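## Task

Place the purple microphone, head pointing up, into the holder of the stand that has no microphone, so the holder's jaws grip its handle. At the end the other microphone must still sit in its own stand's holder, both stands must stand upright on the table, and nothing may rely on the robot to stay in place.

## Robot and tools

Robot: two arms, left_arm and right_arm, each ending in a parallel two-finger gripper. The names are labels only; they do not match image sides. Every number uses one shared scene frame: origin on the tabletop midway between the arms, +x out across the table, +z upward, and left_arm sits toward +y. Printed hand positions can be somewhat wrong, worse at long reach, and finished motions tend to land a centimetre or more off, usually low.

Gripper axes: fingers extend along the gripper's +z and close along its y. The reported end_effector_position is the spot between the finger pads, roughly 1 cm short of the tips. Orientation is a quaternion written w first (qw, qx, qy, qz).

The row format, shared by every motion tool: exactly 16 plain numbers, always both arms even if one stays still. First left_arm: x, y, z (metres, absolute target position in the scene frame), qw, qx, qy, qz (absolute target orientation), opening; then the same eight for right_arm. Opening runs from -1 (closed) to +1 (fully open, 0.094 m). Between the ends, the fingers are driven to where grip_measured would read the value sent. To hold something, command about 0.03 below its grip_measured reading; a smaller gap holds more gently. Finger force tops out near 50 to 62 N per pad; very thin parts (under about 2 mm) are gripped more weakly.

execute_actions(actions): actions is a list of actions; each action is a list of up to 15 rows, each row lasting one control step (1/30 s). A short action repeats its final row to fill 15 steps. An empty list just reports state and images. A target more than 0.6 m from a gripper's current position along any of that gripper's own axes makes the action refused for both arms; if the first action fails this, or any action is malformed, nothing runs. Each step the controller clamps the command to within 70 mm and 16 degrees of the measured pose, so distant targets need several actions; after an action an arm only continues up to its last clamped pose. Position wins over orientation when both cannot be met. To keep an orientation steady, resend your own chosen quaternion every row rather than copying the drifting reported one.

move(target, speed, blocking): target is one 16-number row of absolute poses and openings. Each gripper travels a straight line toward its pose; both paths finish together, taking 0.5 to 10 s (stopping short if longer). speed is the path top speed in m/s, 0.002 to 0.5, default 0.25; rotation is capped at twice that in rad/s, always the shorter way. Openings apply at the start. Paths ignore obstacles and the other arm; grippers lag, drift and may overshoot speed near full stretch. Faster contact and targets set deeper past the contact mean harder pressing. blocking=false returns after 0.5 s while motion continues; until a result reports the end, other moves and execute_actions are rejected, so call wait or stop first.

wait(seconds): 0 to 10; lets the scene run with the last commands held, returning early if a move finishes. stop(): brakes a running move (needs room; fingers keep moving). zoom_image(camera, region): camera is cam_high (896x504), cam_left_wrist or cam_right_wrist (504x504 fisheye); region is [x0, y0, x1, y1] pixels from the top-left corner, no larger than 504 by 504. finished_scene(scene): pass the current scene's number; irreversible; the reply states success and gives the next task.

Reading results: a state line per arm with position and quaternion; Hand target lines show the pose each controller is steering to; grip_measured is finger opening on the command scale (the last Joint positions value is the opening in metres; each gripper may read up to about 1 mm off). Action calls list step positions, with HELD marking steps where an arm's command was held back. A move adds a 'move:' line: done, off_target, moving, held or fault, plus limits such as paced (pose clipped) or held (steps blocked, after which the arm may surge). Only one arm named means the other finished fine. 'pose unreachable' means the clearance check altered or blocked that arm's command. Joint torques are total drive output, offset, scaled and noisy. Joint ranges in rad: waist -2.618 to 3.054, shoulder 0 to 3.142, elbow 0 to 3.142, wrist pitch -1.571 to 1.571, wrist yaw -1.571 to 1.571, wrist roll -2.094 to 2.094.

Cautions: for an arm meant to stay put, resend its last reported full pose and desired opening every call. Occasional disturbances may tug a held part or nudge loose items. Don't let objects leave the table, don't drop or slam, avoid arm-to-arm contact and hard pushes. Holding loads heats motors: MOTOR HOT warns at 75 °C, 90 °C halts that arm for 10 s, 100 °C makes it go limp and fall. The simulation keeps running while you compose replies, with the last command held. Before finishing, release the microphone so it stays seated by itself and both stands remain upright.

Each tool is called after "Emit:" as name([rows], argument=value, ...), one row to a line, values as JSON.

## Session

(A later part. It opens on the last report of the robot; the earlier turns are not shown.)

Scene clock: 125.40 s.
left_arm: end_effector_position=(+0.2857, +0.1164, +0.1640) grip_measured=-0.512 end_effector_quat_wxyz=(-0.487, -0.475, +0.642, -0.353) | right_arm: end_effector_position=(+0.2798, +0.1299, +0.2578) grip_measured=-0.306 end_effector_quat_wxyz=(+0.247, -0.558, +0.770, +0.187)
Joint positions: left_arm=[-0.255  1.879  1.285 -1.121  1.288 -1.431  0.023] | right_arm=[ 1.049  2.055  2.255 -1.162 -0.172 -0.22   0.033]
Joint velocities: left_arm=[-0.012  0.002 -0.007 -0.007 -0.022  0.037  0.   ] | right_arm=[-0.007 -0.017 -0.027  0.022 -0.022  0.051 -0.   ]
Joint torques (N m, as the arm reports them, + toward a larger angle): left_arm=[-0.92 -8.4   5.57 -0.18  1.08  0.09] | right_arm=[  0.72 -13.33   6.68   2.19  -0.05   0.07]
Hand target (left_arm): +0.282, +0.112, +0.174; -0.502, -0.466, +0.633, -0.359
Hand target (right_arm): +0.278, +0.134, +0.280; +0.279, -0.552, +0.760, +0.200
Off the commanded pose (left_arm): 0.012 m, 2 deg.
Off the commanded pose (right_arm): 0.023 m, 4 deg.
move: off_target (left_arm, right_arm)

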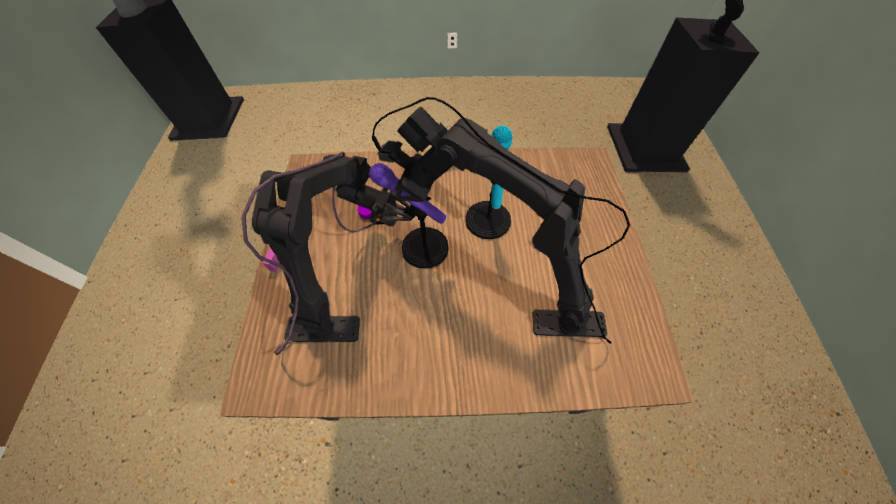

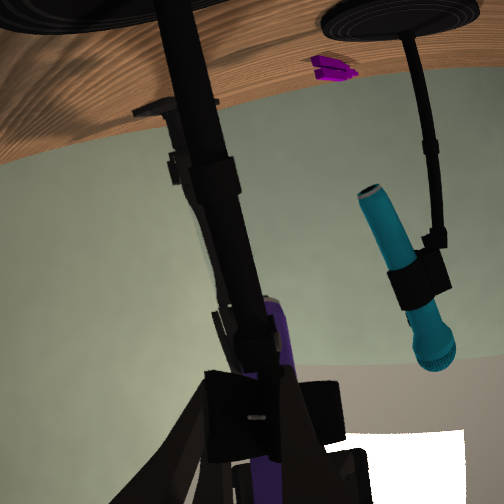

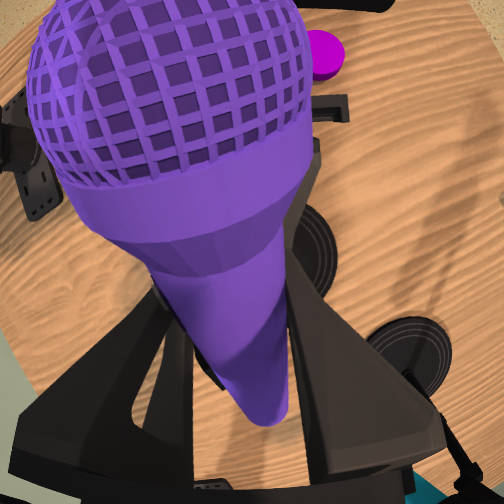

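Emit:
move(target=[0.282,0.112,0.174,0.503,0.466,-0.634,0.359,-0.53,0.284,0.141,0.270,0.280,-0.552,0.76,0.20,-0.34], speed=0.015)

Emit:
zoom_image(camera="cam_high", region=[360, 140, 480, 250])

Emit:
zoom_image(camera="cam_right_wrist", region=[120, 250, 370, 480])

Scene clock: 129.27 s.
left_arm: end_effector_position=(+0.2858, +0.1164, +0.1640) grip_measured=-0.512 end_effector_quat_wxyz=(-0.487, -0.475, +0.642, -0.352) | right_arm: end_effector_position=(+0.2831, +0.1345, +0.2570) grip_measured=-0.306 end_effector_quat_wxyz=(+0.256, -0.556, +0.767, +0.190)
Joint positions: left_arm=[-0.255  1.879  1.285 -1.121  1.288 -1.431  0.023] | right_arm=[ 1.049  2.055  2.239 -1.126 -0.171 -0.22   0.033]
Joint velocities: left_arm=[-0.012  0.007  0.017  0.051 -0.11  -0.051 -0.001] | right_arm=[-0.012  0.022 -0.007 -0.037 -0.022 -0.007 -0.   ]
Joint torques (N m, as the arm reports them, + toward a larger angle): left_arm=[-1.06 -8.29  5.5  -0.17  1.09  0.09] | right_arm=[  0.51 -11.91   6.82   2.23  -0.07   0.06]
Hand target (left_arm): +0.282, +0.112, +0.174; -0.502, -0.467, +0.633, -0.359
Hand target (right_arm): +0.284, +0.141, +0.270; +0.279, -0.552, +0.760, +0.200
Off the commanded pose (left_arm): 0.012 m, 2 deg.
Off the commanded pose (right_arm): 0.015 m, 3 deg.
move: off_target (left_arm, right_arm)

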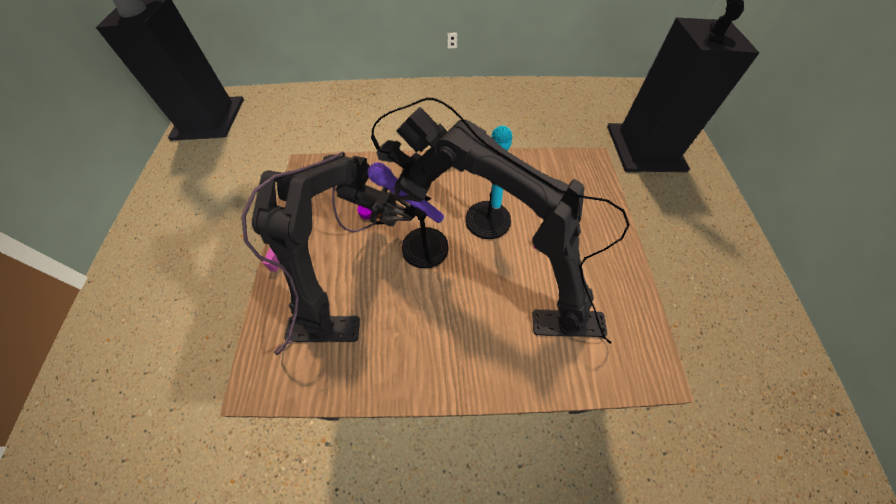

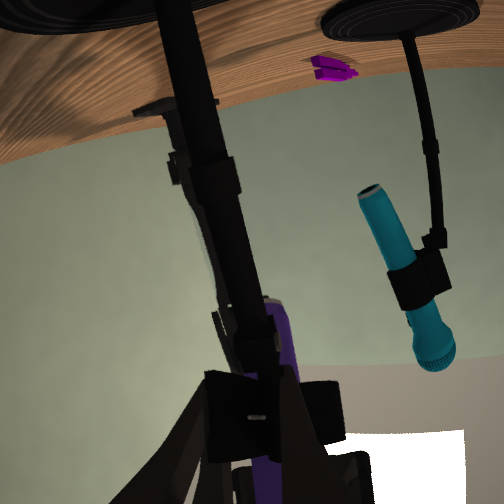

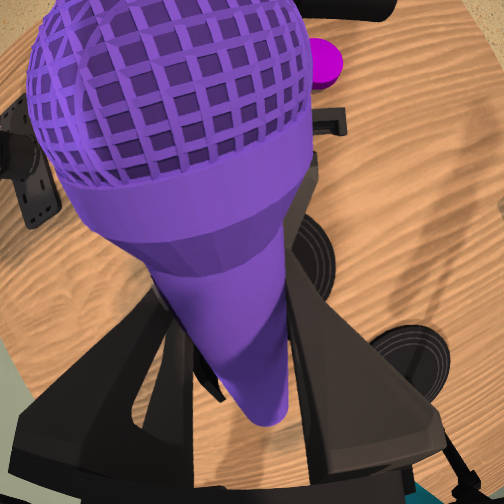

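Region (360, 140, 480, 250) of cam_high's 896x504 image, scaled by 4.200, with more detail than that image has; it fills the top 462 rows of this view, and the rest is white.

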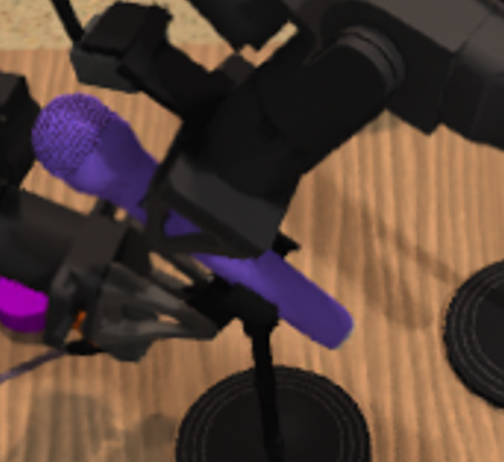

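Region (120, 250, 370, 480) of cam_right_wrist's 504x504 image, scaled by 2.016, with more detail than that image has; it fills the top 464 rows of this view, and the rest is white.

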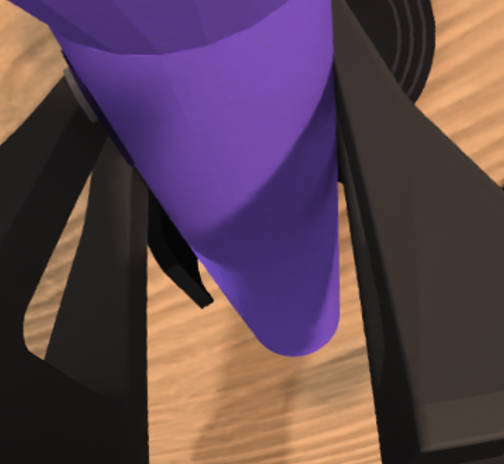

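Emit:
move(target=[0.282,0.112,0.174,0.503,0.466,-0.634,0.359,-0.53,0.288,0.143,0.258,0.280,-0.552,0.76,0.20,-0.34], speed=0.015)

Emit:
zoom_image(camera="cam_high", region=[360, 140, 480, 250])

Emit:
zoom_image(camera="cam_right_wrist", region=[120, 250, 370, 480])

Scene clock: 131.83 s.
left_arm: end_effector_position=(+0.2858, +0.1164, +0.1640) grip_measured=-0.512 end_effector_quat_wxyz=(-0.487, -0.475, +0.642, -0.352) | right_arm: end_effector_position=(+0.2845, +0.1367, +0.2415) grip_measured=-0.306 end_effector_quat_wxyz=(+0.249, -0.557, +0.770, +0.187)
Joint positions: left_arm=[-0.255  1.879  1.285 -1.12   1.287 -1.432  0.023] | right_arm=[ 1.049  2.055  2.181 -1.084 -0.171 -0.22   0.033]
Joint velocities: left_arm=[-0.007 -0.007 -0.002 -0.051 -0.051 -0.007 -0.   ] | right_arm=[ 0.007  0.007 -0.002 -0.081 -0.037 -0.022 -0.   ]
Joint torques (N m, as the arm reports them, + toward a larger angle): left_arm=[-0.95 -8.31  5.31 -0.12  1.08  0.11] | right_arm=[  0.05 -12.62   6.46   2.35  -0.1    0.02]
Hand target (left_arm): +0.282, +0.112, +0.174; -0.502, -0.466, +0.633, -0.359
Hand target (right_arm): +0.287, +0.142, +0.258; +0.279, -0.552, +0.760, +0.200
Off the commanded pose (left_arm): 0.012 m, 2 deg.
Off the commanded pose (right_arm): 0.018 m, 4 deg.
move: off_target (left_arm, right_arm)

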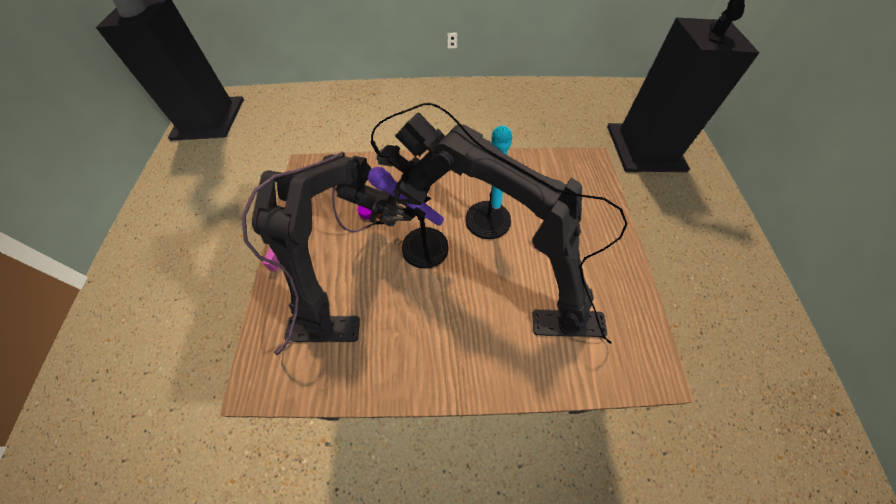

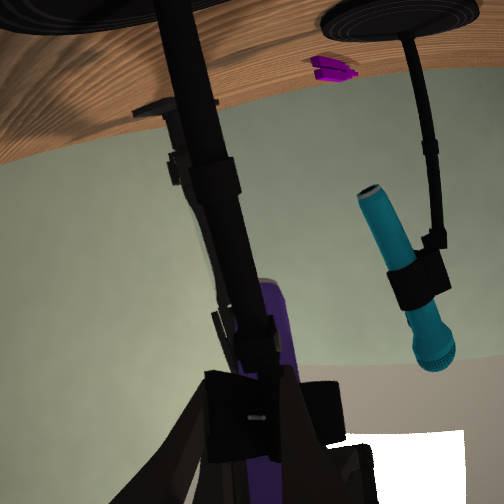

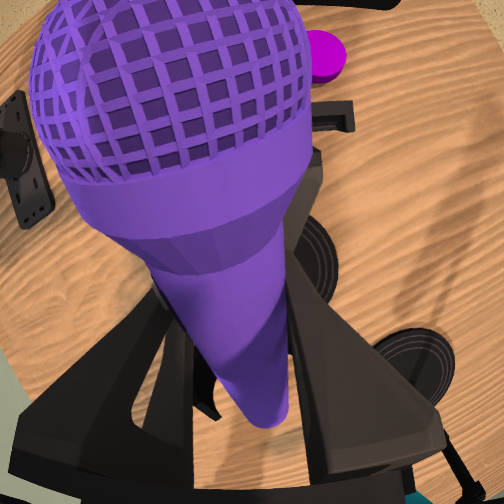

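Region (360, 140, 480, 250) of cam_high's 896x504 image, scaled by 4.200, with more detail than that image has; it fills the top 462 rows of this view, and the rest is white.

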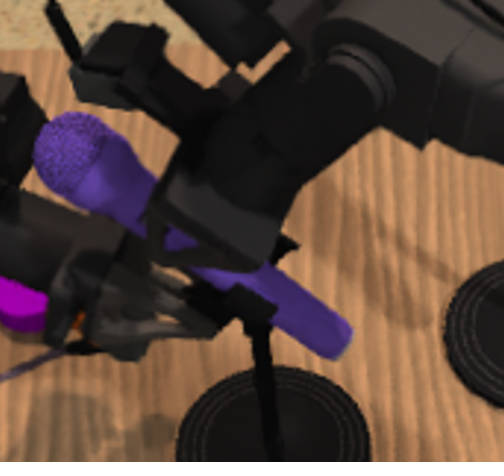

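Region (120, 250, 370, 480) of cam_right_wrist's 504x504 image, scaled by 2.016, with more detail than that image has; it fills the top 464 rows of this view, and the rest is white.

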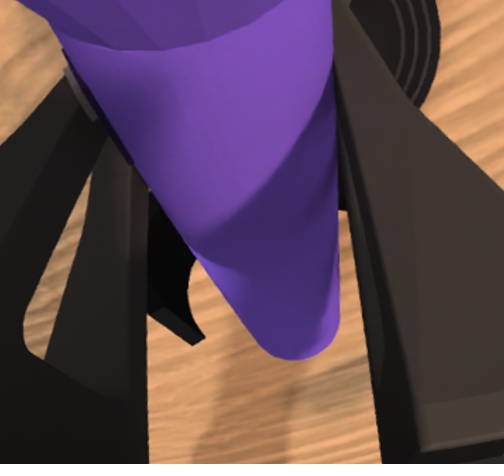

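Emit:
execute_actions([
  [[0.282,0.112,0.174,0.503,0.466,-0.634,0.359,-0.48,0.288,0.143,0.258,0.280,-0.552,0.76,0.20,-0.34],[0.282,0.112,0.174,0.503,0.466,-0.634,0.359,-0.45,0.288,0.143,0.258,0.280,-0.552,0.76,0.20,-0.34],[0.282,0.112,0.174,0.503,0.466,-0.634,0.359,-0.42,0.288,0.143,0.258,0.280,-0.552,0.76,0.20,-0.34],[0.282,0.112,0.174,0.503,0.466,-0.634,0.359,-0.39,0.288,0.143,0.258,0.280,-0.552,0.76,0.20,-0.34],[0.282,0.112,0.174,0.503,0.466,-0.634,0.359,-0.36,0.288,0.143,0.258,0.280,-0.552,0.76,0.20,-0.34],[0.282,0.112,0.174,0.503,0.466,-0.634,0.359,-0.33,0.288,0.143,0.258,0.280,-0.552,0.76,0.20,-0.34],[0.282,0.112,0.174,0.503,0.466,-0.634,0.359,-0.30,0.288,0.143,0.258,0.280,-0.552,0.76,0.20,-0.34],[0.282,0.112,0.174,0.503,0.466,-0.634,0.359,-0.27,0.288,0.143,0.258,0.280,-0.552,0.76,0.20,-0.34],[0.282,0.112,0.174,0.503,0.466,-0.634,0.359,-0.24,0.288,0.143,0.258,0.280,-0.552,0.76,0.20,-0.34],[0.282,0.112,0.174,0.503,0.466,-0.634,0.359,-0.21,0.288,0.143,0.258,0.280,-0.552,0.76,0.20,-0.34],[0.282,0.112,0.174,0.503,0.466,-0.634,0.359,-0.18,0.288,0.143,0.258,0.280,-0.552,0.76,0.20,-0.34],[0.282,0.112,0.174,0.503,0.466,-0.634,0.359,-0.15,0.288,0.143,0.258,0.280,-0.552,0.76,0.20,-0.34]],
  [[0.282,0.112,0.174,0.503,0.466,-0.634,0.359,-0.10,0.288,0.143,0.258,0.280,-0.552,0.76,0.20,-0.34],[0.282,0.112,0.174,0.503,0.466,-0.634,0.359,-0.07,0.288,0.143,0.258,0.280,-0.552,0.76,0.20,-0.34],[0.282,0.112,0.174,0.503,0.466,-0.634,0.359,-0.04,0.288,0.143,0.258,0.280,-0.552,0.76,0.20,-0.34],[0.282,0.112,0.174,0.503,0.466,-0.634,0.359,-0.01,0.288,0.143,0.258,0.280,-0.552,0.76,0.20,-0.34],[0.282,0.112,0.174,0.503,0.466,-0.634,0.359,0.02,0.288,0.143,0.258,0.280,-0.552,0.76,0.20,-0.34],[0.282,0.112,0.174,0.503,0.466,-0.634,0.359,0.05,0.288,0.143,0.258,0.280,-0.552,0.76,0.20,-0.34],[0.282,0.112,0.174,0.503,0.466,-0.634,0.359,0.08,0.288,0.143,0.258,0.280,-0.552,0.76,0.20,-0.34],[0.282,0.112,0.174,0.503,0.466,-0.634,0.359,0.11,0.288,0.143,0.258,0.280,-0.552,0.76,0.20,-0.34],[0.282,0.112,0.174,0.503,0.466,-0.634,0.359,0.14,0.288,0.143,0.258,0.280,-0.552,0.76,0.20,-0.34],[0.282,0.112,0.174,0.503,0.466,-0.634,0.359,0.18,0.288,0.143,0.258,0.280,-0.552,0.76,0.20,-0.34],[0.282,0.112,0.174,0.503,0.466,-0.634,0.359,0.22,0.288,0.143,0.258,0.280,-0.552,0.76,0.20,-0.34],[0.282,0.112,0.174,0.503,0.466,-0.634,0.359,0.26,0.288,0.143,0.258,0.280,-0.552,0.76,0.20,-0.34],[0.282,0.112,0.174,0.503,0.466,-0.634,0.359,0.3,0.288,0.143,0.258,0.280,-0.552,0.76,0.20,-0.34]],
  [[0.284,0.115,0.170,0.503,0.466,-0.634,0.359,0.45,0.288,0.143,0.258,0.280,-0.552,0.76,0.20,-0.34]],
])

Emit:
zoom_image(camera="cam_high", region=[360, 140, 480, 250])

Scene clock: 135.50 s.
left_arm: end_effector_position=(+0.2816, +0.1152, +0.1654) grip_measured=+0.448 end_effector_quat_wxyz=(-0.500, -0.470, +0.636, -0.353) | right_arm: end_effector_position=(+0.2870, +0.1369, +0.2436) grip_measured=-0.306 end_effector_quat_wxyz=(+0.256, -0.556, +0.769, +0.184)
Joint positions: left_arm=[-0.259  1.891  1.285 -1.158  1.312 -1.394  0.068] | right_arm=[ 1.049  2.053  2.181 -1.075 -0.16  -0.22   0.033]
Joint velocities: left_arm=[ 0.007  0.027 -0.012 -0.051 -0.022  0.007 -0.001] | right_arm=[-0.007 -0.002 -0.007  0.022  0.066  0.007 -0.   ]
Joint torques (N m, as the arm reports them, + toward a larger angle): left_arm=[ 0.24 -7.8   6.05 -0.18  0.81  0.18] | right_arm=[  0.04 -12.3    6.68   2.26  -0.21   0.03]
Hand target (left_arm): +0.284, +0.115, +0.170; -0.502, -0.466, +0.634, -0.359
Hand target (right_arm): +0.288, +0.143, +0.258; +0.279, -0.552, +0.760, +0.200
Off the commanded pose (left_arm): 0.005 m, 1 deg.
Off the commanded pose (right_arm): 0.016 m, 3 deg.
Step readings (end_effector_position; steps 1 to 15: 1st action; 16 to 30: 2nd action; 31 to 45: 3rd action):
0: left_arm (+0.2858, +0.1164, +0.1640) | right_arm (+0.2845, +0.1367, +0.2415)
1: left_arm (+0.2858, +0.1164, +0.1640) | right_arm (+0.2846, +0.1367, +0.2416)
2: left_arm (+0.2858, +0.1164, +0.1640) | right_arm (+0.2846, +0.1367, +0.2416)
4: left_arm (+0.2858, +0.1164, +0.1640) | right_arm (+0.2848, +0.1369, +0.2418)
8: left_arm (+0.2859, +0.1162, +0.1647) | right_arm (+0.2857, +0.1369, +0.2420)
15: left_arm (+0.2859, +0.1158, +0.1658) | right_arm (+0.2867, +0.1369, +0.2422)
16: left_arm (+0.2859, +0.1157, +0.1661) | right_arm (+0.2868, +0.1370, +0.2423)
17: left_arm (+0.2859, +0.1155, +0.1664) | right_arm (+0.2871, +0.1370, +0.2423)
19: left_arm (+0.2857, +0.1151, +0.1671) | right_arm (+0.2874, +0.1370, +0.2424)
23: left_arm (+0.2854, +0.1144, +0.1681) | right_arm (+0.2874, +0.1368, +0.2432)
30: left_arm (+0.2844, +0.1144, +0.1682) | right_arm (+0.2870, +0.1369, +0.2436)
31: left_arm (+0.2841, +0.1145, +0.1683) | right_arm (+0.2870, +0.1369, +0.2436)
32: left_arm (+0.2837, +0.1146, +0.1684) | right_arm (+0.2870, +0.1369, +0.2436)
34: left_arm (+0.2829, +0.1149, +0.1685) | right_arm (+0.2870, +0.1369, +0.2436)
38: left_arm (+0.2819, +0.1151, +0.1687) | right_arm (+0.2870, +0.1369, +0.2436)
45: end_effector_position above

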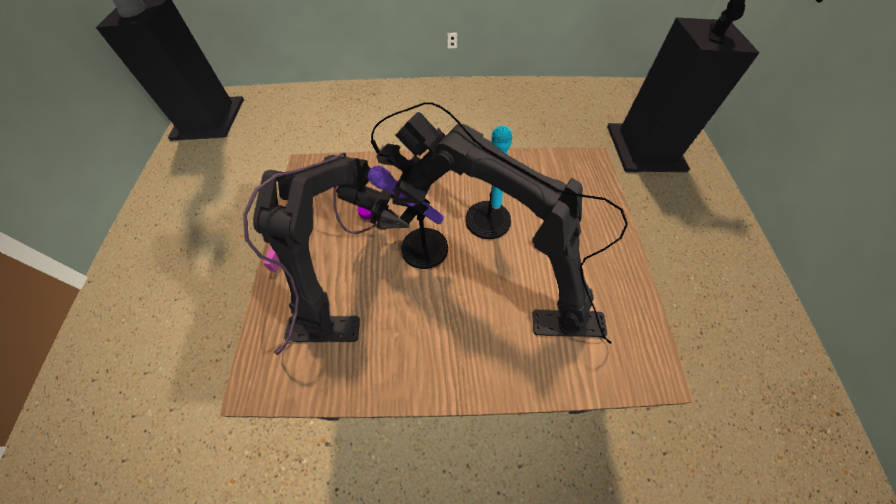

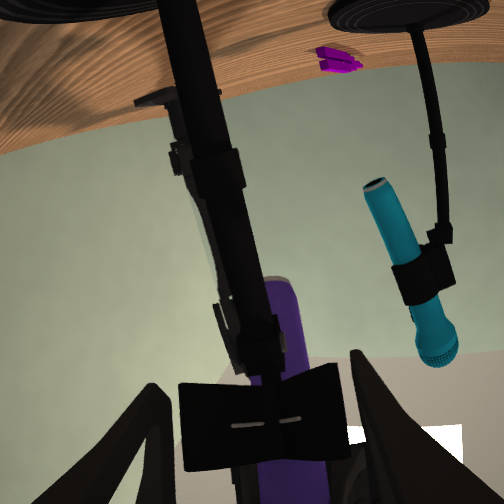

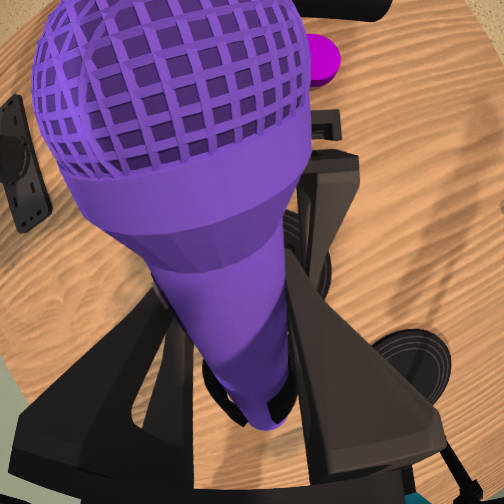

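Region (360, 140, 480, 250) of cam_high's 896x504 image, scaled by 4.200, with more detail than that image has; it fills the top 462 rows of this view, and the rest is white.

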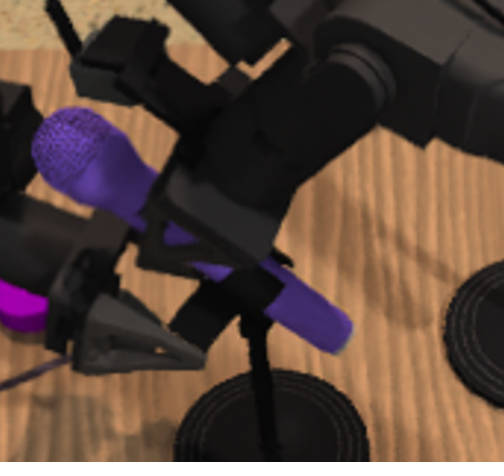

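Emit:
execute_actions([
  [[0.284,0.115,0.170,0.503,0.466,-0.634,0.359,0.45,0.288,0.143,0.258,0.280,-0.552,0.76,0.20,-0.28],[0.284,0.115,0.170,0.503,0.466,-0.634,0.359,0.45,0.288,0.143,0.258,0.280,-0.552,0.76,0.20,-0.2],[0.284,0.115,0.170,0.503,0.466,-0.634,0.359,0.45,0.288,0.143,0.258,0.280,-0.552,0.76,0.20,0.2]],
])

Emit:
move(target=[0.296,0.153,0.165,0.503,0.466,-0.634,0.359,0.45,0.274,0.100,0.312,0.280,-0.552,0.76,0.20,0.2], speed=0.08)

Emit:
zoom_image(camera="cam_high", region=[340, 120, 540, 280])

Scene clock: 137.00 s.
left_arm: end_effector_position=(+0.2813, +0.1153, +0.1653) grip_measured=+0.448 end_effector_quat_wxyz=(-0.500, -0.470, +0.636, -0.352) | right_arm: end_effector_position=(+0.2902, +0.1419, +0.2480) grip_measured=+0.197 end_effector_quat_wxyz=(+0.269, -0.554, +0.765, +0.189)
Joint positions: left_arm=[-0.259  1.891  1.285 -1.161  1.312 -1.39   0.068] | right_arm=[ 1.049  2.053  2.181 -1.045 -0.161 -0.22   0.056]
Joint velocities: left_arm=[-0.002 -0.007 -0.002 -0.007 -0.066 -0.051 -0.   ] | right_arm=[-0.007 -0.017 -0.022 -0.051 -0.022 -0.022  0.   ]
Joint torques (N m, as the arm reports them, + toward a larger angle): left_arm=[ 0.19 -8.    6.14 -0.15  0.77  0.15] | right_arm=[  0.13 -12.33   6.66   1.98  -0.19   0.03]
Hand target (left_arm): +0.284, +0.115, +0.170; -0.502, -0.466, +0.634, -0.359
Hand target (right_arm): +0.288, +0.143, +0.258; +0.279, -0.552, +0.760, +0.200
Off the commanded pose (left_arm): 0.005 m, 1 deg.
Off the commanded pose (right_arm): 0.010 m, 2 deg.
Step readings (end_effector_position):
0: left_arm (+0.2813, +0.1153, +0.1653) | right_arm (+0.2870, +0.1369, +0.2436)
1: left_arm (+0.2813, +0.1153, +0.1653) | right_arm (+0.2870, +0.1369, +0.2436)
2: left_arm (+0.2813, +0.1153, +0.1653) | right_arm (+0.2871, +0.1372, +0.2438)
4: left_arm (+0.2813, +0.1153, +0.1653) | right_arm (+0.2881, +0.1387, +0.2452)
8: left_arm (+0.2813, +0.1153, +0.1653) | right_arm (+0.2895, +0.1408, +0.2471)
15: end_effector_position above

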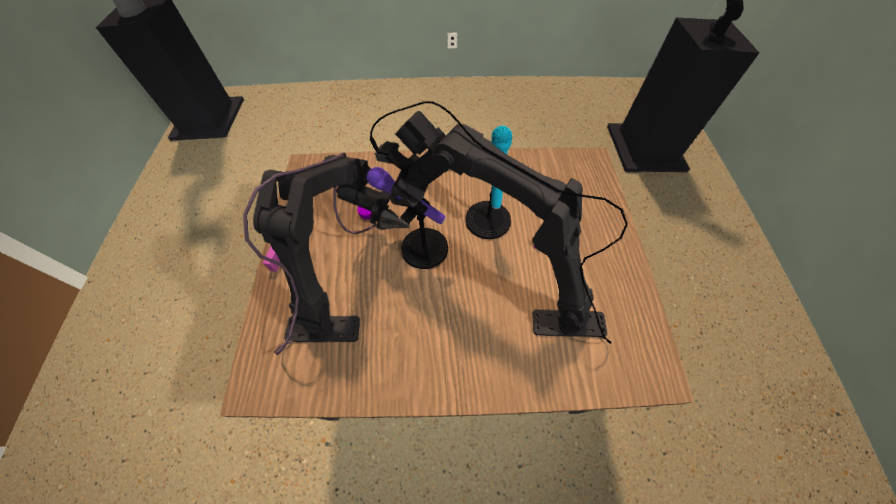

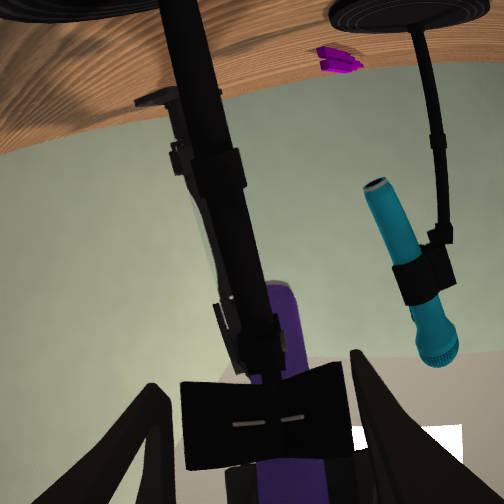

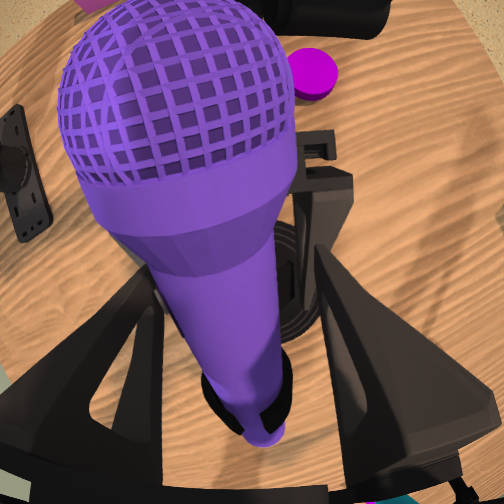

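Scene clock: 138.53 s.
left_arm: end_effector_position=(+0.2879, +0.1535, +0.1579) grip_measured=+0.448 end_effector_quat_wxyz=(-0.507, -0.472, +0.632, -0.347) | right_arm: end_effector_position=(+0.2775, +0.1068, +0.2957) grip_measured=+0.197 end_effector_quat_wxyz=(+0.269, -0.550, +0.767, +0.193)
Joint positions: left_arm=[-0.139  2.012  1.372 -1.542  1.267 -0.979  0.068] | right_arm=[ 1.024  1.978  2.278 -1.216 -0.18  -0.229  0.056]
Joint velocities: left_arm=[ 0.002  0.007 -0.017 -0.007 -0.037  0.022 -0.001] | right_arm=[ 0.012 -0.012 -0.007 -0.037  0.051 -0.007 -0.001]
Joint torques (N m, as the arm reports them, + toward a larger angle): left_arm=[ 0.62 -8.06  6.86 -0.85  0.63  0.21] | right_arm=[ -0.73 -11.28   9.49   1.55  -0.25  -0.11]
Hand target (left_arm): +0.294, +0.154, +0.165; -0.501, -0.467, +0.634, -0.359
Hand target (right_arm): +0.275, +0.100, +0.312; +0.280, -0.552, +0.760, +0.200
Off the commanded pose (left_arm): 0.011 m, 2 deg.
Off the commanded pose (right_arm): 0.018 m, 2 deg.
joint sent to its limit (left arm) — the command would take joint 4 (wrist pitch) past its lower limit, so that joint was sent only as far as its limit.
move: off_target (left_arm, right_arm)

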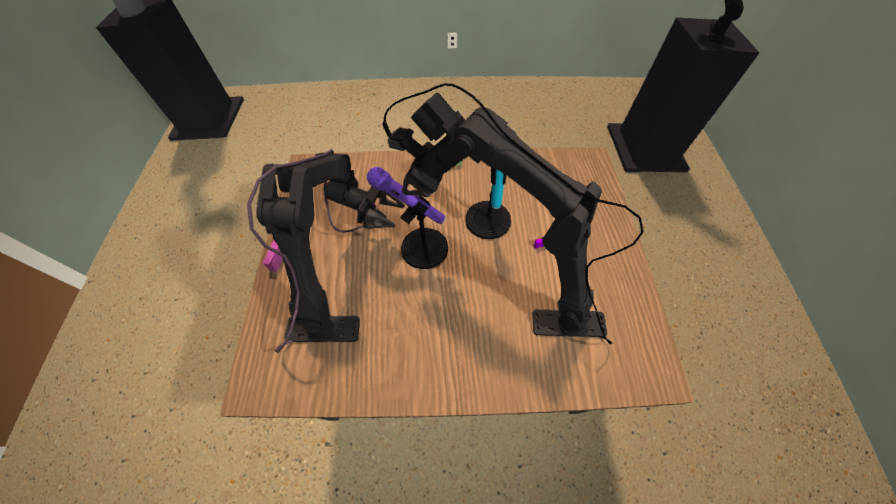

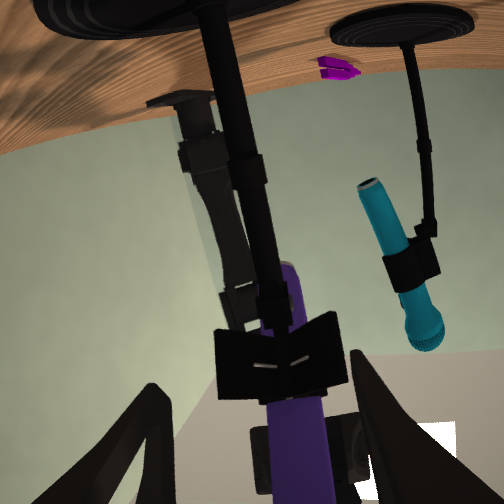

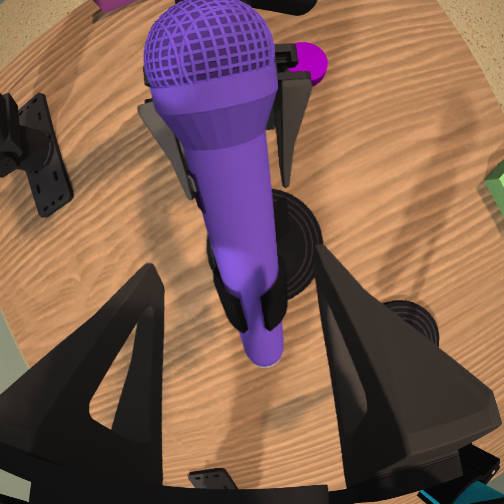

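Region (340, 120, 540, 280) of cam_high's 896x504 image, scaled by 2.520, with more detail than that image has; it fills the top 403 rows of this view, and the rest is white.

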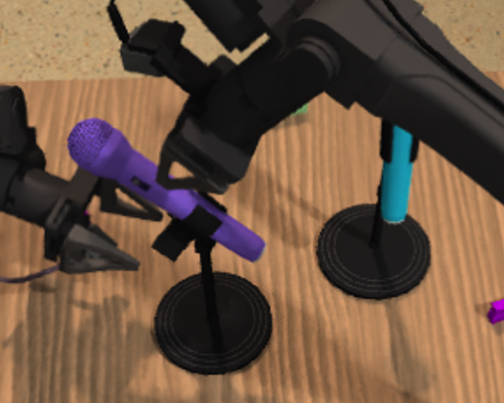

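Emit:
finished_scene(scene=1)

The scene is finished: the task was done.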